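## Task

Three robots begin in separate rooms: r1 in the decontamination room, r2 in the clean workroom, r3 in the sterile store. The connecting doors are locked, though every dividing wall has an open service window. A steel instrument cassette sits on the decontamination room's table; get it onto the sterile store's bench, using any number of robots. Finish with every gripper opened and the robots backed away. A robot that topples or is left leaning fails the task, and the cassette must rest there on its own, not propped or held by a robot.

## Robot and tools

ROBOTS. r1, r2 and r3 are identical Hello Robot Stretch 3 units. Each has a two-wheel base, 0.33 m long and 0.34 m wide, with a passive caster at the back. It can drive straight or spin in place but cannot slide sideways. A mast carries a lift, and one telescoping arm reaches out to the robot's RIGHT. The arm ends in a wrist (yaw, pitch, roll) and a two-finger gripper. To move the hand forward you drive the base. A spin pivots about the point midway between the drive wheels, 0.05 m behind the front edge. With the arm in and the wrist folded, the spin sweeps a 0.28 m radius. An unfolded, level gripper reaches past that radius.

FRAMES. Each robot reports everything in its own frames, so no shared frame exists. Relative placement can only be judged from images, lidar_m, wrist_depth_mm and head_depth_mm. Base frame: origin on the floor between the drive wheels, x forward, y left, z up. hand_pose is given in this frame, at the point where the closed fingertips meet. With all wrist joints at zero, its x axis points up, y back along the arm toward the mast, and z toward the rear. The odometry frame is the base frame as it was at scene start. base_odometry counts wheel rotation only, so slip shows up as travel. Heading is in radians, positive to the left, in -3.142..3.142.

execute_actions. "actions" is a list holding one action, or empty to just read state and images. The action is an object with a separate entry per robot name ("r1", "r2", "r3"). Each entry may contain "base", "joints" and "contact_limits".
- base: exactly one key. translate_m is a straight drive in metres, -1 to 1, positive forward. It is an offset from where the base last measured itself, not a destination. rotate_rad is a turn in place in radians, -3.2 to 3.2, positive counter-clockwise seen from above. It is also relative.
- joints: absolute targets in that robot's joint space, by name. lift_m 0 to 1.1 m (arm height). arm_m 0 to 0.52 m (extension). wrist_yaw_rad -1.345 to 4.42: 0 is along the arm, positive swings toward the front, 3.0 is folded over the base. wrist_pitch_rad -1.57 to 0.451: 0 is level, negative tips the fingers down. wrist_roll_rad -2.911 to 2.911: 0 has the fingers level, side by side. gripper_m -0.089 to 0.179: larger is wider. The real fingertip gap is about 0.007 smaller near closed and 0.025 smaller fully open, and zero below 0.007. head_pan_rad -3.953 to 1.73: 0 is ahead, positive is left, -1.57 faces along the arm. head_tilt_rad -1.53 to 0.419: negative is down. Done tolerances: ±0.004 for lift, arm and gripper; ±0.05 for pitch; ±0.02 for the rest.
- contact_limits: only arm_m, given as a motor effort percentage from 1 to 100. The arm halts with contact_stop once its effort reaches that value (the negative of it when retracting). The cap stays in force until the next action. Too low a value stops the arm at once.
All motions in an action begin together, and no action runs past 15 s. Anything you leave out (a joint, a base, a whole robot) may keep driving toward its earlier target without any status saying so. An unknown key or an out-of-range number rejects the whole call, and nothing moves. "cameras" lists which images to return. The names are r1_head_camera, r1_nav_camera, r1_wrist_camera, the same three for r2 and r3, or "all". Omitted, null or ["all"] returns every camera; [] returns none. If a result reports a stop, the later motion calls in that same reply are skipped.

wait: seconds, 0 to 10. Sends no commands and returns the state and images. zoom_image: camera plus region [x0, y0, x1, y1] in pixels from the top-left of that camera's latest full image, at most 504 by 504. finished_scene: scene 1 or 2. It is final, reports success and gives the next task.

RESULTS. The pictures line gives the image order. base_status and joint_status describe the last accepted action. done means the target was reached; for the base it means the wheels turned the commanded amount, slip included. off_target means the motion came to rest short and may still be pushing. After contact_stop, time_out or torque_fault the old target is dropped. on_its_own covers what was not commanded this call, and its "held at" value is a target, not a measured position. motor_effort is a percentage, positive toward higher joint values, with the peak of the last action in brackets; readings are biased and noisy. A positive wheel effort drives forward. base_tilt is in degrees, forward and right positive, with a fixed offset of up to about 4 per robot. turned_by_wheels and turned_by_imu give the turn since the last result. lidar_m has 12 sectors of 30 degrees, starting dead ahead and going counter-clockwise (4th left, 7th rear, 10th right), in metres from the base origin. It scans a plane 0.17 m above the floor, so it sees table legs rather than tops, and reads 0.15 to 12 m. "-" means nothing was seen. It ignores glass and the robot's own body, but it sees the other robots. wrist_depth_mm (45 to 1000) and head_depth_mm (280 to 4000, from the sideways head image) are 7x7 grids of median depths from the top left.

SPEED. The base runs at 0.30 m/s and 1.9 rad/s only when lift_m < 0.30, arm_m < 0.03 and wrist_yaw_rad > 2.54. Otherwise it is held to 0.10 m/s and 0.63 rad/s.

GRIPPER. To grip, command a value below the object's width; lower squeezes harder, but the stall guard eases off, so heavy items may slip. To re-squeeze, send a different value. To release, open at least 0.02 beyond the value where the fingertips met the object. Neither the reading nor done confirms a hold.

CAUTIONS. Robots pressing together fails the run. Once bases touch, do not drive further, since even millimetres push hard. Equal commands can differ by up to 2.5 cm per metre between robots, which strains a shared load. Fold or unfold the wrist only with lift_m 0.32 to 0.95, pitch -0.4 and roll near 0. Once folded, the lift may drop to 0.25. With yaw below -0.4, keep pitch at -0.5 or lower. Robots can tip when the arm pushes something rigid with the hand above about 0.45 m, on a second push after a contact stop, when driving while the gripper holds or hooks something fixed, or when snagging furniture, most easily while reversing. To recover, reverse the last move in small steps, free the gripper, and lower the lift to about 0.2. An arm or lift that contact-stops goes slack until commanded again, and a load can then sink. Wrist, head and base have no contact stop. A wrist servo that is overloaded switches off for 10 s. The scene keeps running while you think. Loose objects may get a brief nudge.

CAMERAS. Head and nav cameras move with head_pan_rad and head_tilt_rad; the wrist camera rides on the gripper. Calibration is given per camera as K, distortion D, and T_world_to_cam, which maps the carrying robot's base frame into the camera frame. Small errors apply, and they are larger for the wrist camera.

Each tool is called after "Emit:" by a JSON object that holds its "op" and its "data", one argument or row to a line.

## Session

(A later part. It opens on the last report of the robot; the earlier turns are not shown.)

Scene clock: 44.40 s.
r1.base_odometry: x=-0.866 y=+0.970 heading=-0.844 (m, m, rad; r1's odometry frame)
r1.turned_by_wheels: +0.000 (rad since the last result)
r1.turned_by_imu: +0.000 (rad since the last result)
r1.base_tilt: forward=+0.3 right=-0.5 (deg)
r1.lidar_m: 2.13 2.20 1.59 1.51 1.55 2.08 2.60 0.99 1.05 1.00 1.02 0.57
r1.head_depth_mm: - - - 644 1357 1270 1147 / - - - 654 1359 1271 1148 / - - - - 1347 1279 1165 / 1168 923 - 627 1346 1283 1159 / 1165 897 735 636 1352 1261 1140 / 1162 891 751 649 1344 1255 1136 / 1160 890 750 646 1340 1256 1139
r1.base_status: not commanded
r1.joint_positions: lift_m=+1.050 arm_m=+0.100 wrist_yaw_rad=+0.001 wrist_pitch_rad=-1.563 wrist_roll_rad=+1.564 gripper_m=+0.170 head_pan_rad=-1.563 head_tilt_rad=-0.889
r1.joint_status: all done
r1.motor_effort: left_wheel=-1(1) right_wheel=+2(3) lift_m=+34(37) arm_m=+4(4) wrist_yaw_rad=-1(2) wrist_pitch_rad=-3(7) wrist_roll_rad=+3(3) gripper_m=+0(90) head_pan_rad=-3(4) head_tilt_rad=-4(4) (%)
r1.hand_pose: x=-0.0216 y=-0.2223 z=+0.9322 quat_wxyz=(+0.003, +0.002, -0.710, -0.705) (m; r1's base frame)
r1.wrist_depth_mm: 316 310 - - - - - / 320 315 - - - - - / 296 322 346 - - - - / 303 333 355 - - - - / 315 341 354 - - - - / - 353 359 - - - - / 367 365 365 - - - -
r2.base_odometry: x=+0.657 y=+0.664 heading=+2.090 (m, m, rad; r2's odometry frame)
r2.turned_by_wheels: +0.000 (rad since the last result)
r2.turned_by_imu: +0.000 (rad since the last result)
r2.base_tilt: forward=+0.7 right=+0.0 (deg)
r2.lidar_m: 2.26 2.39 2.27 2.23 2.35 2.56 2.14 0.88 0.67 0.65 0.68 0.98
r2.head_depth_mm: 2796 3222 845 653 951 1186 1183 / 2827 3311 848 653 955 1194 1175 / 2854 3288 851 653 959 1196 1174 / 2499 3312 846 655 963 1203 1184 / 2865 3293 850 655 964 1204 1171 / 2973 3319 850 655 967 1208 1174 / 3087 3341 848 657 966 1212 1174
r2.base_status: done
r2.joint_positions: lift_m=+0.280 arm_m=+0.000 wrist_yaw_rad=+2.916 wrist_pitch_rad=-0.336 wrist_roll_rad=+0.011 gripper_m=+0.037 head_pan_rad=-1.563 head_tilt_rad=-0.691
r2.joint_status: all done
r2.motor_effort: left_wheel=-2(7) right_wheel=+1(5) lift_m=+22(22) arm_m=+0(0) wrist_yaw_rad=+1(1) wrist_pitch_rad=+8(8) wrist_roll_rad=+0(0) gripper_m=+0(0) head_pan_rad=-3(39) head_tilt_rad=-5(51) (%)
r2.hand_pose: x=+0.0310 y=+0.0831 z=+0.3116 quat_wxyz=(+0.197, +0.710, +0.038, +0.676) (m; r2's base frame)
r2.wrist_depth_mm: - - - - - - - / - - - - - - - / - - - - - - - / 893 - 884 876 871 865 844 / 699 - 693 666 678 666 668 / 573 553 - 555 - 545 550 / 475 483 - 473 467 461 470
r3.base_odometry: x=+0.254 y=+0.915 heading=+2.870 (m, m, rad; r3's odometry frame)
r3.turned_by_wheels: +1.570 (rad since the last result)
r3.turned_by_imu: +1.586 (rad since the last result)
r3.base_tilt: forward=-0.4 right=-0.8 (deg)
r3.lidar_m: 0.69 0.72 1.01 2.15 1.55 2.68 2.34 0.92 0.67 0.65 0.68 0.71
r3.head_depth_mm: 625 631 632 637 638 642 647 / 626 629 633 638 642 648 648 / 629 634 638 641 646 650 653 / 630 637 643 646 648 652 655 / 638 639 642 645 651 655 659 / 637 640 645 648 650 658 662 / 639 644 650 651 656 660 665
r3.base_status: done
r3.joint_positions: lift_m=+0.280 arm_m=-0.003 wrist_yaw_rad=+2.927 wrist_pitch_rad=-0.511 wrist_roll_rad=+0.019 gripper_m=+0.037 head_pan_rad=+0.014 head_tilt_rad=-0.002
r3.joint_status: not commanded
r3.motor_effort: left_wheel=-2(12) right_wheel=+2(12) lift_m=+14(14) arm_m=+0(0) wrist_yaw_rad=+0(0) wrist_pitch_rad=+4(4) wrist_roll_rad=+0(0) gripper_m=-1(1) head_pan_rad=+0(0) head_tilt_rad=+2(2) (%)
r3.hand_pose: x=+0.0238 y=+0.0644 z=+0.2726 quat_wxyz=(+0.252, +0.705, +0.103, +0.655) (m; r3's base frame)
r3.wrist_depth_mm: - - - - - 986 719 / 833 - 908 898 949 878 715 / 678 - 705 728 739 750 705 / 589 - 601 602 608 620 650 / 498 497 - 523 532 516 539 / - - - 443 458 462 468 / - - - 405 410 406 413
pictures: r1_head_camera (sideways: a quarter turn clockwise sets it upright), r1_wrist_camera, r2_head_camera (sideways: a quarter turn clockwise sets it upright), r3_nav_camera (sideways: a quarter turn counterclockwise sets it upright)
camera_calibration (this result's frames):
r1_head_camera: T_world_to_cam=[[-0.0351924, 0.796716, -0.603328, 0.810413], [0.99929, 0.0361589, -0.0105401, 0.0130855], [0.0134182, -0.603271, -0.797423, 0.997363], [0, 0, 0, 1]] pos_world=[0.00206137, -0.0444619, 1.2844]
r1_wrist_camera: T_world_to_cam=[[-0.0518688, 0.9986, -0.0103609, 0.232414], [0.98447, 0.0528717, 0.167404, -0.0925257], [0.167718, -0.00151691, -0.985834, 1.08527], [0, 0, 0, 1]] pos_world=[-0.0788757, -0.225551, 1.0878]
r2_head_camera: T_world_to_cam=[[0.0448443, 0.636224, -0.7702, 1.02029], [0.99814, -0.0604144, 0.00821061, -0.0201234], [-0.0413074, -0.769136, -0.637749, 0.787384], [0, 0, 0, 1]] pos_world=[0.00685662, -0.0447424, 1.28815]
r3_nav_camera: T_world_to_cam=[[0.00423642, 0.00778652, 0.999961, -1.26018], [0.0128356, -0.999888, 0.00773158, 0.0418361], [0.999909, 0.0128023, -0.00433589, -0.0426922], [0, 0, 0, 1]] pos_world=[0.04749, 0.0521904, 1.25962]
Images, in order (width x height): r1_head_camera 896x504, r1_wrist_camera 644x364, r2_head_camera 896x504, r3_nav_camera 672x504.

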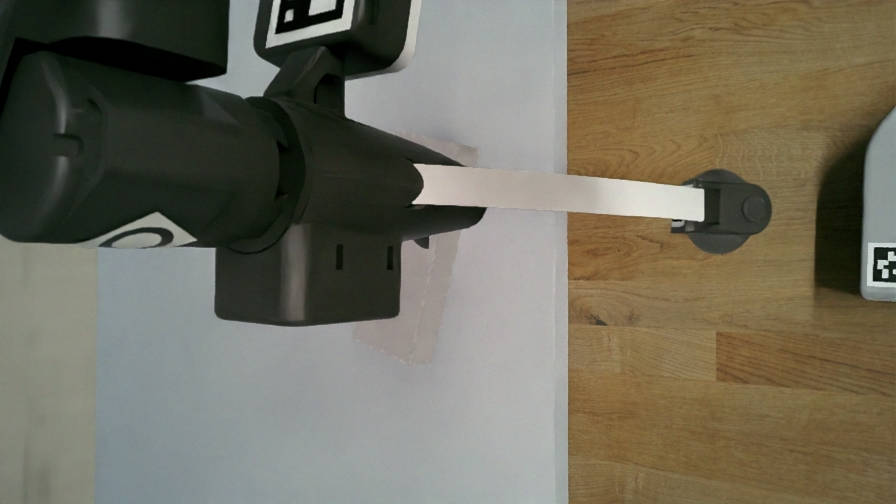

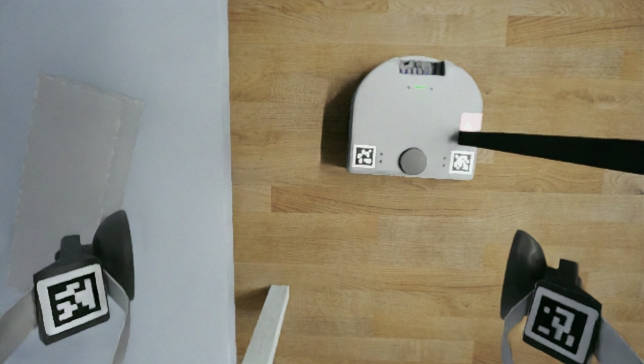

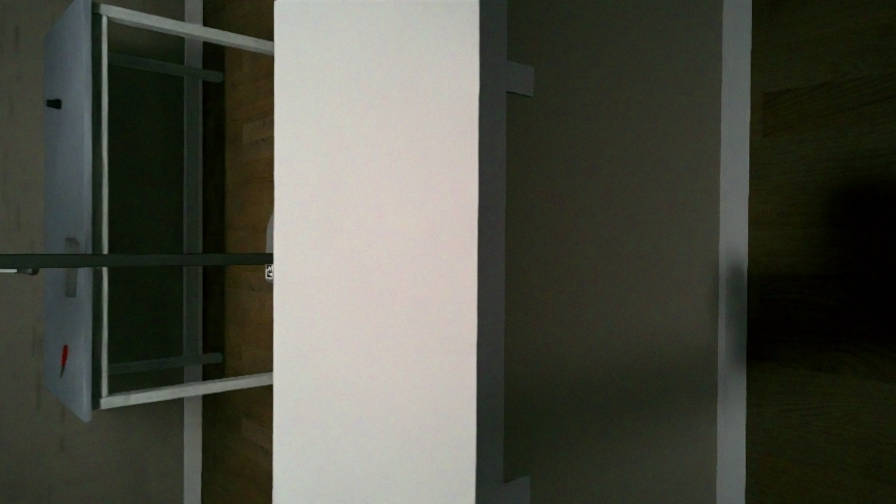

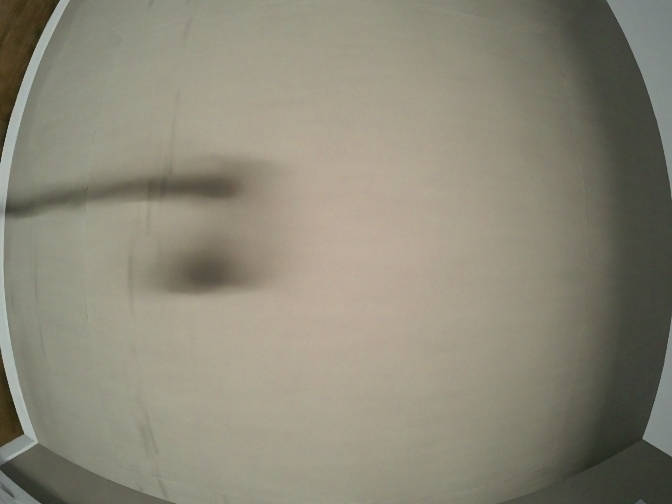

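Emit:
{"op": "execute_actions", "data": {
  "actions": [
    {"r1":{"joints":{"arm_m":0.325}},"r3":{"base":{"translate_m":-1.0},"joints":{"head_pan_rad":-1.9,"head_tilt_rad":-0.3}}}
  ],
  "cameras": ["r1_wrist_camera","r3_nav_camera"]
}}

Scene clock: 52.03 s.
r1.base_odometry: x=-0.866 y=+0.970 heading=-0.844 (m, m, rad; r1's odometry frame)
r1.turned_by_wheels: +0.000 (rad since the last result)
r1.turned_by_imu: +0.000 (rad since the last result)
r1.base_tilt: forward=+0.4 right=-0.5 (deg)
r1.lidar_m: 2.13 2.19 1.59 1.51 1.56 2.07 2.61 0.99 1.05 1.00 1.02 0.57
r1.head_depth_mm: 1151 907 762 655 1360 1272 1147 / 1050 904 759 654 1358 1271 1145 / - 904 758 627 1352 1267 1160 / - 897 772 632 1351 1260 1156 / 1166 898 752 635 1348 1263 1139 / 1163 894 751 648 1339 1262 1139 / 1162 888 748 647 1344 1259 1137
r1.base_status: not commanded
r1.joint_positions: lift_m=+1.050 arm_m=+0.325 wrist_yaw_rad=+0.000 wrist_pitch_rad=-1.564 wrist_roll_rad=+1.565 gripper_m=+0.170 head_pan_rad=-1.563 head_tilt_rad=-0.889
r1.joint_status: all done
r1.motor_effort: left_wheel=-1(1) right_wheel=+2(2) lift_m=+34(34) arm_m=+3(4) wrist_yaw_rad=+0(1) wrist_pitch_rad=-3(3) wrist_roll_rad=+2(2) gripper_m=+0(0) head_pan_rad=-3(4) head_tilt_rad=-4(3) (%)
r1.hand_pose: x=-0.0215 y=-0.4471 z=+0.9322 quat_wxyz=(+0.002, +0.002, -0.709, -0.705) (m; r1's base frame)
r1.wrist_depth_mm: 313 310 310 310 302 - - / 320 316 314 315 311 - - / 329 329 327 291 317 - - / 342 335 328 297 329 - - / 348 346 344 306 334 - - / - 352 346 318 348 - - / 368 363 361 356 356 - -
r2.base_odometry: x=+0.657 y=+0.664 heading=+2.090 (m, m, rad; r2's odometry frame)
r2.turned_by_wheels: +0.000 (rad since the last result)
r2.turned_by_imu: +0.001 (rad since the last result)
r2.base_tilt: forward=+0.7 right=+0.0 (deg)
r2.lidar_m: 2.25 2.39 2.28 2.22 2.35 2.56 2.14 0.88 0.67 0.65 0.69 0.97
r2.head_depth_mm: 2841 3210 846 652 953 1191 1167 / 2783 3278 848 654 955 1195 1175 / 2808 3236 850 653 961 1205 1170 / 2537 3312 847 654 961 1204 1174 / 2829 3246 848 654 961 1205 1175 / 2979 3307 850 655 966 1207 1176 / 3111 3423 849 655 966 1215 1179
r2.base_status: not commanded
r2.joint_positions: lift_m=+0.280 arm_m=+0.000 wrist_yaw_rad=+2.916 wrist_pitch_rad=-0.336 wrist_roll_rad=+0.011 gripper_m=+0.037 head_pan_rad=-1.563 head_tilt_rad=-0.691
r2.joint_status: not commanded
r2.motor_effort: left_wheel=-2(2) right_wheel=+1(1) lift_m=+23(22) arm_m=+0(0) wrist_yaw_rad=+1(1) wrist_pitch_rad=+8(8) wrist_roll_rad=+0(1) gripper_m=+1(0) head_pan_rad=-3(3) head_tilt_rad=-6(6) (%)
r2.hand_pose: x=+0.0310 y=+0.0831 z=+0.3116 quat_wxyz=(+0.197, +0.710, +0.038, +0.676) (m; r2's base frame)
r2.wrist_depth_mm: - - - - - - - / - - - - - - - / - - - - - - - / 889 - 867 859 864 841 841 / 691 - 710 654 694 674 660 / 564 558 - 540 - 547 546 / 472 489 - 484 468 465 459
r3.base_odometry: x=+1.217 y=+0.647 heading=+2.870 (m, m, rad; r3's odometry frame)
r3.turned_by_wheels: +0.000 (rad since the last result)
r3.turned_by_imu: +0.002 (rad since the last result)
r3.base_tilt: forward=-0.5 right=-0.7 (deg)
r3.lidar_m: 1.70 1.78 2.25 1.24 1.90 1.86 2.22 0.87 0.66 0.64 0.67 0.91
r3.head_depth_mm: 3723 3851 - 3853 852 685 932 / 3495 3760 - - 863 661 888 / 3460 3718 3891 - 873 643 844 / 3333 3501 3773 3794 885 673 808 / 3191 571 595 628 670 715 772 / 516 548 579 611 650 691 743 / 506 532 560 589 626 667 712
r3.base_status: done
r3.joint_positions: lift_m=+0.280 arm_m=-0.003 wrist_yaw_rad=+2.927 wrist_pitch_rad=-0.511 wrist_roll_rad=+0.019 gripper_m=+0.037 head_pan_rad=-1.893 head_tilt_rad=-0.296
r3.joint_status: all done
r3.motor_effort: left_wheel=-2(16) right_wheel=+1(4) lift_m=+14(14) arm_m=+0(0) wrist_yaw_rad=+0(0) wrist_pitch_rad=+4(4) wrist_roll_rad=+0(0) gripper_m=-1(1) head_pan_rad=-2(31) head_tilt_rad=-2(29) (%)
r3.hand_pose: x=+0.0238 y=+0.0644 z=+0.2726 quat_wxyz=(+0.252, +0.705, +0.103, +0.655) (m; r3's base frame)
r3.wrist_depth_mm: - - - - - - - / 811 - 904 944 964 970 964 / 693 - 713 724 752 762 769 / 581 - 610 598 621 631 638 / 498 499 - 529 523 526 537 / - - - 444 466 468 468 / - - - 407 401 410 418
pictures: r1_wrist_camera, r3_nav_camera (sideways: a quarter turn counterclockwise sets it upright)
camera_calibration (this result's frames):
r1_wrist_camera: T_world_to_cam=[[-0.0496851, 0.99872, -0.00943412, 0.456099], [0.984581, 0.0505636, 0.167461, -0.0817469], [0.167723, -0.00096836, -0.985834, 1.08519], [0, 0, 0, 1]] pos_world=[-0.0788645, -0.450331, 1.08781]
r3_nav_camera: T_world_to_cam=[[-0.0858418, -0.281453, 0.955728, -1.20167], [-0.948974, 0.315262, 0.00760651, 0.0478689], [-0.303445, -0.906308, -0.294154, 0.342512], [0, 0, 0, 1]] pos_world=[0.0462067, -0.042883, 1.24886]
Images, in order (width x height): r1_wrist_camera 644x364, r3_nav_camera 672x504.

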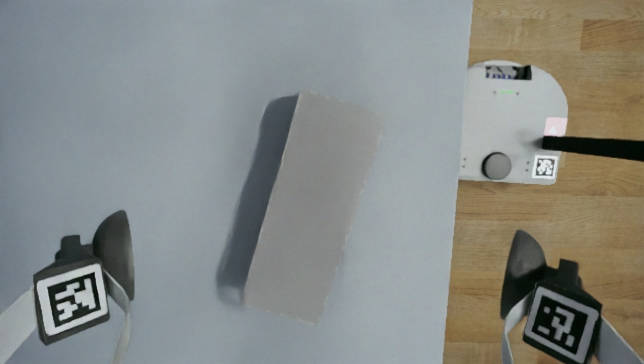

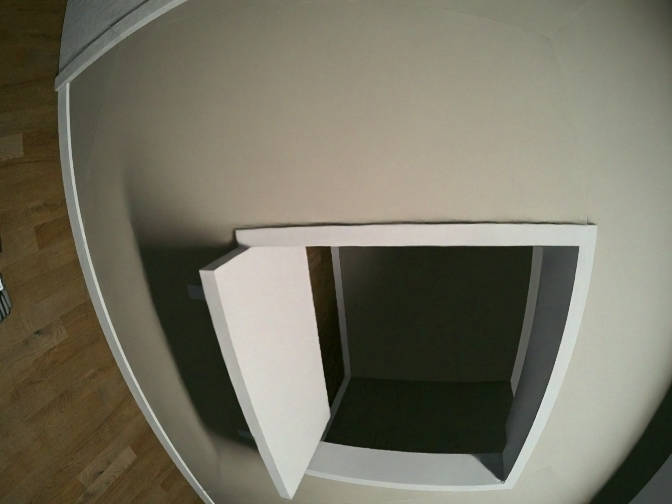

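Emit:
{"op": "execute_actions", "data": {
  "actions": [
    {"r1":{"joints":{"wrist_roll_rad":1.27,"lift_m":0.95}},"r3":{"base":{"translate_m":-0.6},"joints":{"head_pan_rad":-1.57,"head_tilt_rad":-0.7}}}
  ],
  "cameras": ["r1_wrist_camera","r3_nav_camera"]
}}

Scene clock: 58.53 s.
r1.base_odometry: x=-0.866 y=+0.970 heading=-0.844 (m, m, rad; r1's odometry frame)
r1.turned_by_wheels: +0.000 (rad since the last result)
r1.turned_by_imu: +0.000 (rad since the last result)
r1.base_tilt: forward=+0.4 right=-0.5 (deg)
r1.lidar_m: 2.13 2.19 1.59 1.52 1.56 2.08 2.61 0.99 1.04 1.00 1.02 0.57
r1.head_depth_mm: 1104 881 762 656 1355 1270 1147 / - 879 760 654 1361 1275 1145 / - 856 758 627 1351 1265 1164 / 1170 - 739 635 1349 1264 1158 / 1167 894 752 637 1343 1258 1143 / 1166 893 751 648 1343 1262 1140 / 1161 890 749 647 1344 1262 1134
r1.base_status: not commanded
r1.joint_positions: lift_m=+0.950 arm_m=+0.325 wrist_yaw_rad=+0.000 wrist_pitch_rad=-1.564 wrist_roll_rad=+1.276 gripper_m=+0.170 head_pan_rad=-1.563 head_tilt_rad=-0.889
r1.joint_status: all done
r1.motor_effort: left_wheel=-2(1) right_wheel=+2(3) lift_m=+28(27) arm_m=+4(3) wrist_yaw_rad=+0(0) wrist_pitch_rad=-3(3) wrist_roll_rad=-2(1) gripper_m=+0(0) head_pan_rad=-3(4) head_tilt_rad=-4(4) (%)
r1.hand_pose: x=-0.0216 y=-0.4471 z=+0.8324 quat_wxyz=(+0.104, +0.103, -0.701, -0.697) (m; r1's base frame)
r1.wrist_depth_mm: 216 215 214 212 211 210 212 / 222 220 220 217 217 217 937 / 228 226 225 191 193 220 925 / 233 232 230 197 199 226 - / 240 238 206 201 232 231 - / - 245 209 209 240 239 - / 256 252 215 247 246 - -
r2.base_odometry: x=+0.657 y=+0.664 heading=+2.090 (m, m, rad; r2's odometry frame)
r2.turned_by_wheels: +0.000 (rad since the last result)
r2.turned_by_imu: +0.000 (rad since the last result)
r2.base_tilt: forward=+0.8 right=+0.1 (deg)
r2.lidar_m: 2.25 2.40 2.28 2.23 2.34 2.56 2.15 0.88 0.67 0.65 0.69 0.98
r2.head_depth_mm: 2800 3194 847 654 952 1186 1173 / 2805 3302 847 654 956 1192 1175 / 2826 3280 850 654 958 1201 1174 / 2522 3265 848 653 958 1205 1169 / 2849 3330 849 655 965 1206 1173 / 2976 3293 849 655 968 1215 1172 / 3107 3365 849 657 969 1212 1173
r2.base_status: not commanded
r2.joint_positions: lift_m=+0.280 arm_m=+0.000 wrist_yaw_rad=+2.916 wrist_pitch_rad=-0.336 wrist_roll_rad=+0.011 gripper_m=+0.037 head_pan_rad=-1.563 head_tilt_rad=-0.691
r2.joint_status: not commanded
r2.motor_effort: left_wheel=-1(2) right_wheel=+1(1) lift_m=+22(22) arm_m=+0(0) wrist_yaw_rad=+1(1) wrist_pitch_rad=+8(8) wrist_roll_rad=+0(0) gripper_m=+0(0) head_pan_rad=-3(3) head_tilt_rad=-6(6) (%)
r2.hand_pose: x=+0.0310 y=+0.0831 z=+0.3116 quat_wxyz=(+0.197, +0.710, +0.038, +0.676) (m; r2's base frame)
r2.wrist_depth_mm: - - - - - - - / - - - - - - - / - - - - - - - / 869 - 900 885 844 871 866 / 686 - 707 662 693 672 672 / 566 557 - 545 - 544 550 / 467 479 - 489 464 461 463
r3.base_odometry: x=+1.795 y=+0.486 heading=+2.870 (m, m, rad; r3's odometry frame)
r3.turned_by_wheels: +0.000 (rad since the last result)
r3.turned_by_imu: +0.001 (rad since the last result)
r3.base_tilt: forward=-0.4 right=-0.7 (deg)
r3.lidar_m: 2.30 2.41 1.40 1.92 2.01 2.55 2.13 0.84 0.63 0.61 0.65 0.91
r3.head_depth_mm: 3140 3415 812 634 927 1164 1154 / 3146 3369 812 638 924 1161 1171 / 3131 3419 823 643 917 1157 1160 / 3088 2849 830 647 919 1156 1179 / 3177 3330 837 650 918 1148 1176 / 3130 3426 844 654 912 1153 1184 / 3117 3377 850 659 918 1148 1189
r3.base_status: done
r3.joint_positions: lift_m=+0.280 arm_m=-0.003 wrist_yaw_rad=+2.927 wrist_pitch_rad=-0.512 wrist_roll_rad=+0.019 gripper_m=+0.037 head_pan_rad=-1.577 head_tilt_rad=-0.691
r3.joint_status: all done
r3.motor_effort: left_wheel=-1(18) right_wheel=+1(4) lift_m=+14(14) arm_m=+0(1) wrist_yaw_rad=+1(1) wrist_pitch_rad=+4(3) wrist_roll_rad=+0(1) gripper_m=-1(1) head_pan_rad=+2(20) head_tilt_rad=-6(40) (%)
r3.hand_pose: x=+0.0238 y=+0.0644 z=+0.2726 quat_wxyz=(+0.252, +0.705, +0.103, +0.655) (m; r3's base frame)
r3.wrist_depth_mm: - - - - - - - / 844 - 866 890 922 952 997 / 683 - 713 728 744 762 788 / 584 - 587 607 600 621 626 / 502 501 - 534 528 532 535 / - - - 440 461 461 467 / - - - 404 403 408 413
pictures: r1_wrist_camera, r3_nav_camera (sideways: a quarter turn counterclockwise sets it upright)
camera_calibration (this result's frames):
r1_wrist_camera: T_world_to_cam=[[-0.332435, 0.943087, -0.00860961, 0.423462], [0.929583, 0.329189, 0.165858, 0.0597129], [0.159253, 0.0471338, -0.986112, 1.00843], [0, 0, 0, 1]] pos_world=[-0.0753301, -0.46655, 0.988167]
r3_nav_camera: T_world_to_cam=[[0.0037903, -0.639121, 0.769097, -0.958794], [-0.999978, 0.00179782, 0.00642214, 0.0497256], [-0.00548722, -0.769104, -0.6391, 0.789534], [0, 0, 0, 1]] pos_world=[0.057691, -0.00564191, 1.24168]
Images, in order (width x height): r1_wrist_camera 644x364, r3_nav_camera 672x504.

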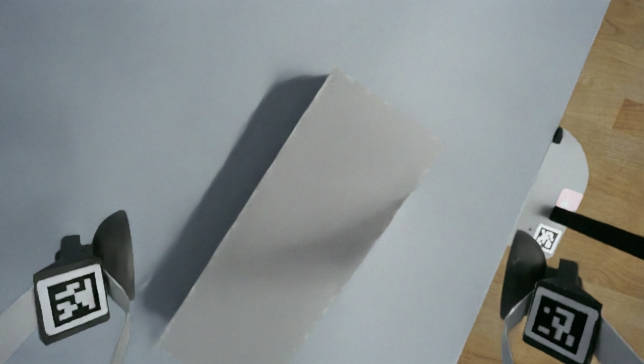

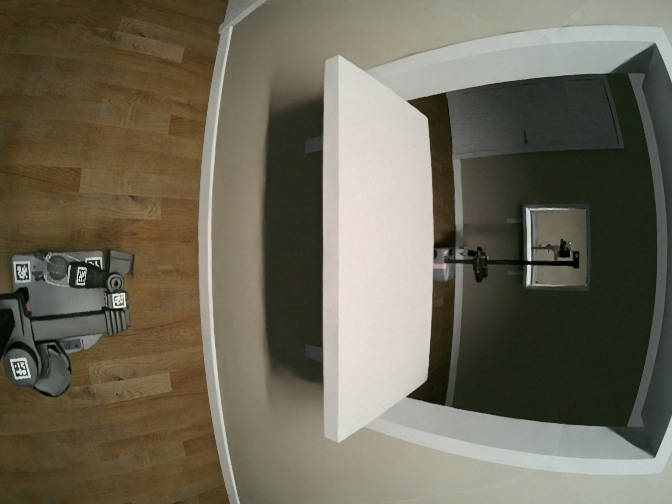

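Wrong sign. Also prep r2, r3 arms.

Emit:
{"op": "execute_actions", "data": {
  "actions": [
    {"r1":{"joints":{"wrist_roll_rad":1.87}},"r2":{"joints":{"lift_m":0.6,"wrist_pitch_rad":-0.4}},"r3":{"joints":{"lift_m":0.6,"wrist_pitch_rad":-0.4}}}
  ],
  "cameras": []
}}

Emit:
{"op": "execute_actions", "data": {
  "actions": [
    {"r1":{"joints":{"lift_m":0.885}},"r2":{"joints":{"lift_m":0.9,"wrist_yaw_rad":0}},"r3":{"joints":{"lift_m":0.9,"wrist_yaw_rad":0}}}
  ],
  "cameras": ["r1_wrist_camera"]
}}

Scene clock: 66.40 s.
r1.base_odometry: x=-0.866 y=+0.970 heading=-0.844 (m, m, rad; r1's odometry frame)
r1.turned_by_wheels: +0.000 (rad since the last result)
r1.turned_by_imu: +0.000 (rad since the last result)
r1.base_tilt: forward=+0.4 right=-0.5 (deg)
r1.lidar_m: 2.13 2.19 1.59 1.52 1.56 2.08 2.61 0.99 1.05 1.00 1.03 0.57
r1.head_depth_mm: 1100 883 762 656 1357 1278 1150 / - 959 760 654 1356 1268 1148 / - 930 741 628 1349 1263 1162 / 1170 - 756 627 1349 1269 1160 / 1171 895 753 637 1347 1268 1137 / 1165 892 749 648 1342 1267 1141 / 1164 892 747 647 1337 1258 1138
r1.base_status: not commanded
r1.joint_positions: lift_m=+0.950 arm_m=+0.325 wrist_yaw_rad=+0.000 wrist_pitch_rad=-1.564 wrist_roll_rad=+1.864 gripper_m=+0.170 head_pan_rad=-1.563 head_tilt_rad=-0.889
r1.joint_status: all done
r1.motor_effort: left_wheel=-2(1) right_wheel=+3(2) lift_m=+28(28) arm_m=+4(3) wrist_yaw_rad=+0(0) wrist_pitch_rad=-3(2) wrist_roll_rad=+2(2) gripper_m=+0(0) head_pan_rad=-3(4) head_tilt_rad=-5(4) (%)
r1.hand_pose: x=-0.0215 y=-0.4470 z=+0.8324 quat_wxyz=(-0.103, -0.103, -0.702, -0.697) (m; r1's base frame)
r1.wrist_depth_mm: 216 215 213 213 211 - 906 / 221 220 219 216 217 213 904 / 228 226 221 191 223 222 969 / 234 232 229 196 228 227 961 / 240 239 238 201 234 232 - / - 246 243 206 239 237 - / 256 253 251 213 247 248 -
r2.base_odometry: x=+0.657 y=+0.664 heading=+2.090 (m, m, rad; r2's odometry frame)
r2.turned_by_wheels: +0.000 (rad since the last result)
r2.turned_by_imu: +0.000 (rad since the last result)
r2.base_tilt: forward=+0.8 right=+0.2 (deg)
r2.lidar_m: 2.26 2.40 2.28 2.22 2.34 2.56 2.15 0.88 0.67 0.65 0.69 0.98
r2.head_depth_mm: 2778 3196 845 655 950 1190 1167 / 2833 3316 846 653 956 1194 1176 / 2819 3293 848 653 956 1202 1173 / 2564 3317 847 653 961 1206 1169 / 2861 3305 847 655 964 1207 1175 / 2974 3280 851 653 965 1212 1170 / 3093 3388 854 656 969 1214 1169
r2.base_status: not commanded
r2.joint_positions: lift_m=+0.600 arm_m=+0.000 wrist_yaw_rad=+2.916 wrist_pitch_rad=-0.413 wrist_roll_rad=+0.011 gripper_m=+0.037 head_pan_rad=-1.563 head_tilt_rad=-0.691
r2.joint_status: all done
r2.motor_effort: left_wheel=-2(2) right_wheel=+1(1) lift_m=+32(31) arm_m=+0(0) wrist_yaw_rad=+1(1) wrist_pitch_rad=+7(10) wrist_roll_rad=+1(0) gripper_m=+0(0) head_pan_rad=-3(3) head_tilt_rad=-6(5) (%)
r2.hand_pose: x=+0.0290 y=+0.0744 z=+0.6136 quat_wxyz=(+0.223, +0.707, +0.065, +0.668) (m; r2's base frame)
r2.wrist_depth_mm: - - - - - - - / - - - - - - - / - - - - - - - / - - - - - - - / - - - - - - - / 935 923 - 889 - 912 885 / 778 801 781 775 781 776 764
r3.base_odometry: x=+1.795 y=+0.486 heading=+2.870 (m, m, rad; r3's odometry frame)
r3.turned_by_wheels: +0.000 (rad since the last result)
r3.turned_by_imu: +0.001 (rad since the last result)
r3.base_tilt: forward=-0.5 right=-0.7 (deg)
r3.lidar_m: 2.30 2.41 1.40 1.91 2.01 2.55 2.13 0.84 0.63 0.62 0.65 0.91
r3.head_depth_mm: 3152 3397 811 633 924 1161 1161 / 3174 3379 817 638 921 1156 1176 / 3117 3367 819 643 921 1159 1164 / 2895 3350 831 646 920 1151 1198 / 3129 3341 837 649 919 1149 1185 / 3150 3478 846 655 921 1146 1180 / 3143 3424 853 661 912 1148 1189
r3.base_status: not commanded
r3.joint_positions: lift_m=+0.600 arm_m=-0.003 wrist_yaw_rad=+2.927 wrist_pitch_rad=-0.421 wrist_roll_rad=+0.019 gripper_m=+0.037 head_pan_rad=-1.577 head_tilt_rad=-0.691
r3.joint_status: all done
r3.motor_effort: left_wheel=-3(2) right_wheel=+1(1) lift_m=+23(24) arm_m=+0(0) wrist_yaw_rad=+1(1) wrist_pitch_rad=+6(6) wrist_roll_rad=+0(0) gripper_m=-1(1) head_pan_rad=+3(3) head_tilt_rad=-5(5) (%)
r3.hand_pose: x=+0.0264 y=+0.0765 z=+0.6117 quat_wxyz=(+0.222, +0.709, +0.071, +0.665) (m; r3's base frame)
r3.wrist_depth_mm: - - - - - - - / - - - - - - - / - - - - - - - / - - - - - - - / 964 - - - - - - / 826 817 810 881 884 886 883 / 749 733 744 767 772 765 795
pictures: none
No camera images: the call's "cameras" was empty. Leave "cameras" out to get every camera's image.

Scene clock: 69.97 s.
r1.base_odometry: x=-0.866 y=+0.970 heading=-0.844 (m, m, rad; r1's odometry frame)
r1.turned_by_wheels: +0.000 (rad since the last result)
r1.turned_by_imu: +0.000 (rad since the last result)
r1.base_tilt: forward=+0.3 right=-0.5 (deg)
r1.lidar_m: 2.13 2.19 1.59 1.51 1.56 2.07 2.61 1.00 1.05 1.00 1.03 0.57
r1.head_depth_mm: 1173 - - 657 1354 1272 1149 / - - 727 654 1357 1270 1146 / - - 723 627 1355 1266 1160 / 1170 922 731 633 1344 1267 1157 / 1165 897 751 636 1349 1262 1143 / 1164 891 752 648 1343 1259 1140 / 1163 888 749 648 1341 1262 1133
r1.base_status: not commanded
r1.joint_positions: lift_m=+0.885 arm_m=+0.325 wrist_yaw_rad=+0.000 wrist_pitch_rad=-1.565 wrist_roll_rad=+1.864 gripper_m=+0.170 head_pan_rad=-1.563 head_tilt_rad=-0.889
r1.joint_status: all done
r1.motor_effort: left_wheel=-2(2) right_wheel=+2(3) lift_m=+27(27) arm_m=+3(3) wrist_yaw_rad=+1(0) wrist_pitch_rad=-3(3) wrist_roll_rad=+3(3) gripper_m=+0(0) head_pan_rad=-4(3) head_tilt_rad=-4(4) (%)
r1.hand_pose: x=-0.0215 y=-0.4468 z=+0.7675 quat_wxyz=(-0.103, -0.103, -0.701, -0.698) (m; r1's base frame)
r1.wrist_depth_mm: 153 154 153 151 150 149 867 / 158 157 126 126 153 153 879 / 162 161 128 127 157 157 898 / 166 165 132 131 161 161 917 / 170 169 135 134 165 165 928 / - 174 139 138 169 170 947 / 183 180 143 142 175 175 -
r2.base_odometry: x=+0.657 y=+0.664 heading=+2.090 (m, m, rad; r2's odometry frame)
r2.turned_by_wheels: +0.000 (rad since the last result)
r2.turned_by_imu: +0.000 (rad since the last result)
r2.base_tilt: forward=+0.9 right=+0.0 (deg)
r2.lidar_m: 2.26 2.39 2.29 2.23 2.35 2.57 2.14 0.88 0.67 0.65 0.69 0.98
r2.head_depth_mm: 2821 3220 843 654 925 - - / 2825 3295 847 654 926 - - / 2803 3309 849 653 907 - - / 2540 3338 846 654 - - 1173 / 2820 3305 848 654 964 1210 1179 / 2979 3311 847 654 965 1208 1176 / 3139 3395 850 655 966 1213 1180
r2.base_status: not commanded
r2.joint_positions: lift_m=+0.900 arm_m=+0.000 wrist_yaw_rad=+0.003 wrist_pitch_rad=-0.413 wrist_roll_rad=+0.011 gripper_m=+0.037 head_pan_rad=-1.563 head_tilt_rad=-0.691
r2.joint_status: all done
r2.motor_effort: left_wheel=-1(2) right_wheel=+1(1) lift_m=+31(35) arm_m=+0(0) wrist_yaw_rad=-2(3) wrist_pitch_rad=+8(8) wrist_roll_rad=+0(0) gripper_m=+0(0) head_pan_rad=-3(3) head_tilt_rad=-6(5) (%)
r2.hand_pose: x=-0.0209 y=-0.3699 z=+0.9135 quat_wxyz=(+0.689, +0.145, -0.695, -0.145) (m; r2's base frame)
r2.wrist_depth_mm: 534 - - - - - 465 / 515 590 574 565 563 562 452 / 398 407 399 392 392 385 383 / 339 328 319 314 306 298 292 / 614 585 564 540 524 520 497 / 711 679 640 641 - 581 558 / 834 792 768 732 692 653 641
r3.base_odometry: x=+1.795 y=+0.486 heading=+2.870 (m, m, rad; r3's odometry frame)
r3.turned_by_wheels: +0.000 (rad since the last result)
r3.turned_by_imu: +0.000 (rad since the last result)
r3.base_tilt: forward=-0.5 right=-0.7 (deg)
r3.lidar_m: 2.30 2.41 1.41 1.92 2.01 2.55 2.13 0.85 0.63 0.62 0.65 0.91
r3.head_depth_mm: 3133 3443 808 635 859 - - / 3136 3369 815 638 894 - - / 3186 3434 822 641 - - - / 3088 3147 833 646 934 1200 1174 / 3133 3346 837 652 918 1149 1179 / 3199 3454 845 652 917 1157 1182 / 3152 3366 854 660 913 1148 1185
r3.base_status: not commanded
r3.joint_positions: lift_m=+0.900 arm_m=-0.003 wrist_yaw_rad=+0.002 wrist_pitch_rad=-0.421 wrist_roll_rad=+0.019 gripper_m=+0.037 head_pan_rad=-1.577 head_tilt_rad=-0.691
r3.joint_status: all done
r3.motor_effort: left_wheel=-2(3) right_wheel=+2(1) lift_m=+23(22) arm_m=+0(0) wrist_yaw_rad=-2(2) wrist_pitch_rad=+6(6) wrist_roll_rad=+0(0) gripper_m=+0(1) head_pan_rad=+3(3) head_tilt_rad=-6(6) (%)
r3.hand_pose: x=-0.0211 y=-0.3665 z=+0.9118 quat_wxyz=(+0.685, +0.147, -0.698, -0.149) (m; r3's base frame)
r3.wrist_depth_mm: - - - - - - - / 442 449 455 476 490 506 436 / 339 336 343 352 360 370 380 / 285 286 282 283 287 291 300 / 546 526 509 516 287 283 279 / 619 596 618 573 557 549 537 / 728 703 702 661 655 621 615
pictures: r1_wrist_camera
camera_calibration (this result's frames):
r1_wrist_camera: T_world_to_cam=[[0.24642, 0.969127, -0.00840589, 0.446611], [0.955564, -0.241506, 0.169031, -0.186575], [0.161783, -0.0496851, -0.985575, 0.900774], [0, 0, 0, 1]] pos_world=[-0.0774988, -0.433126, 0.923071]
Images, in order (width x height): r1_wrist_camera 644x364.

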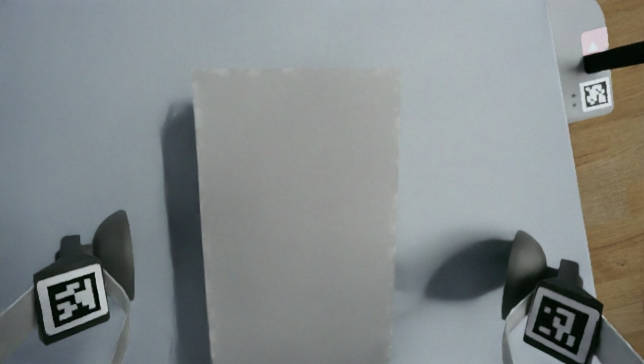

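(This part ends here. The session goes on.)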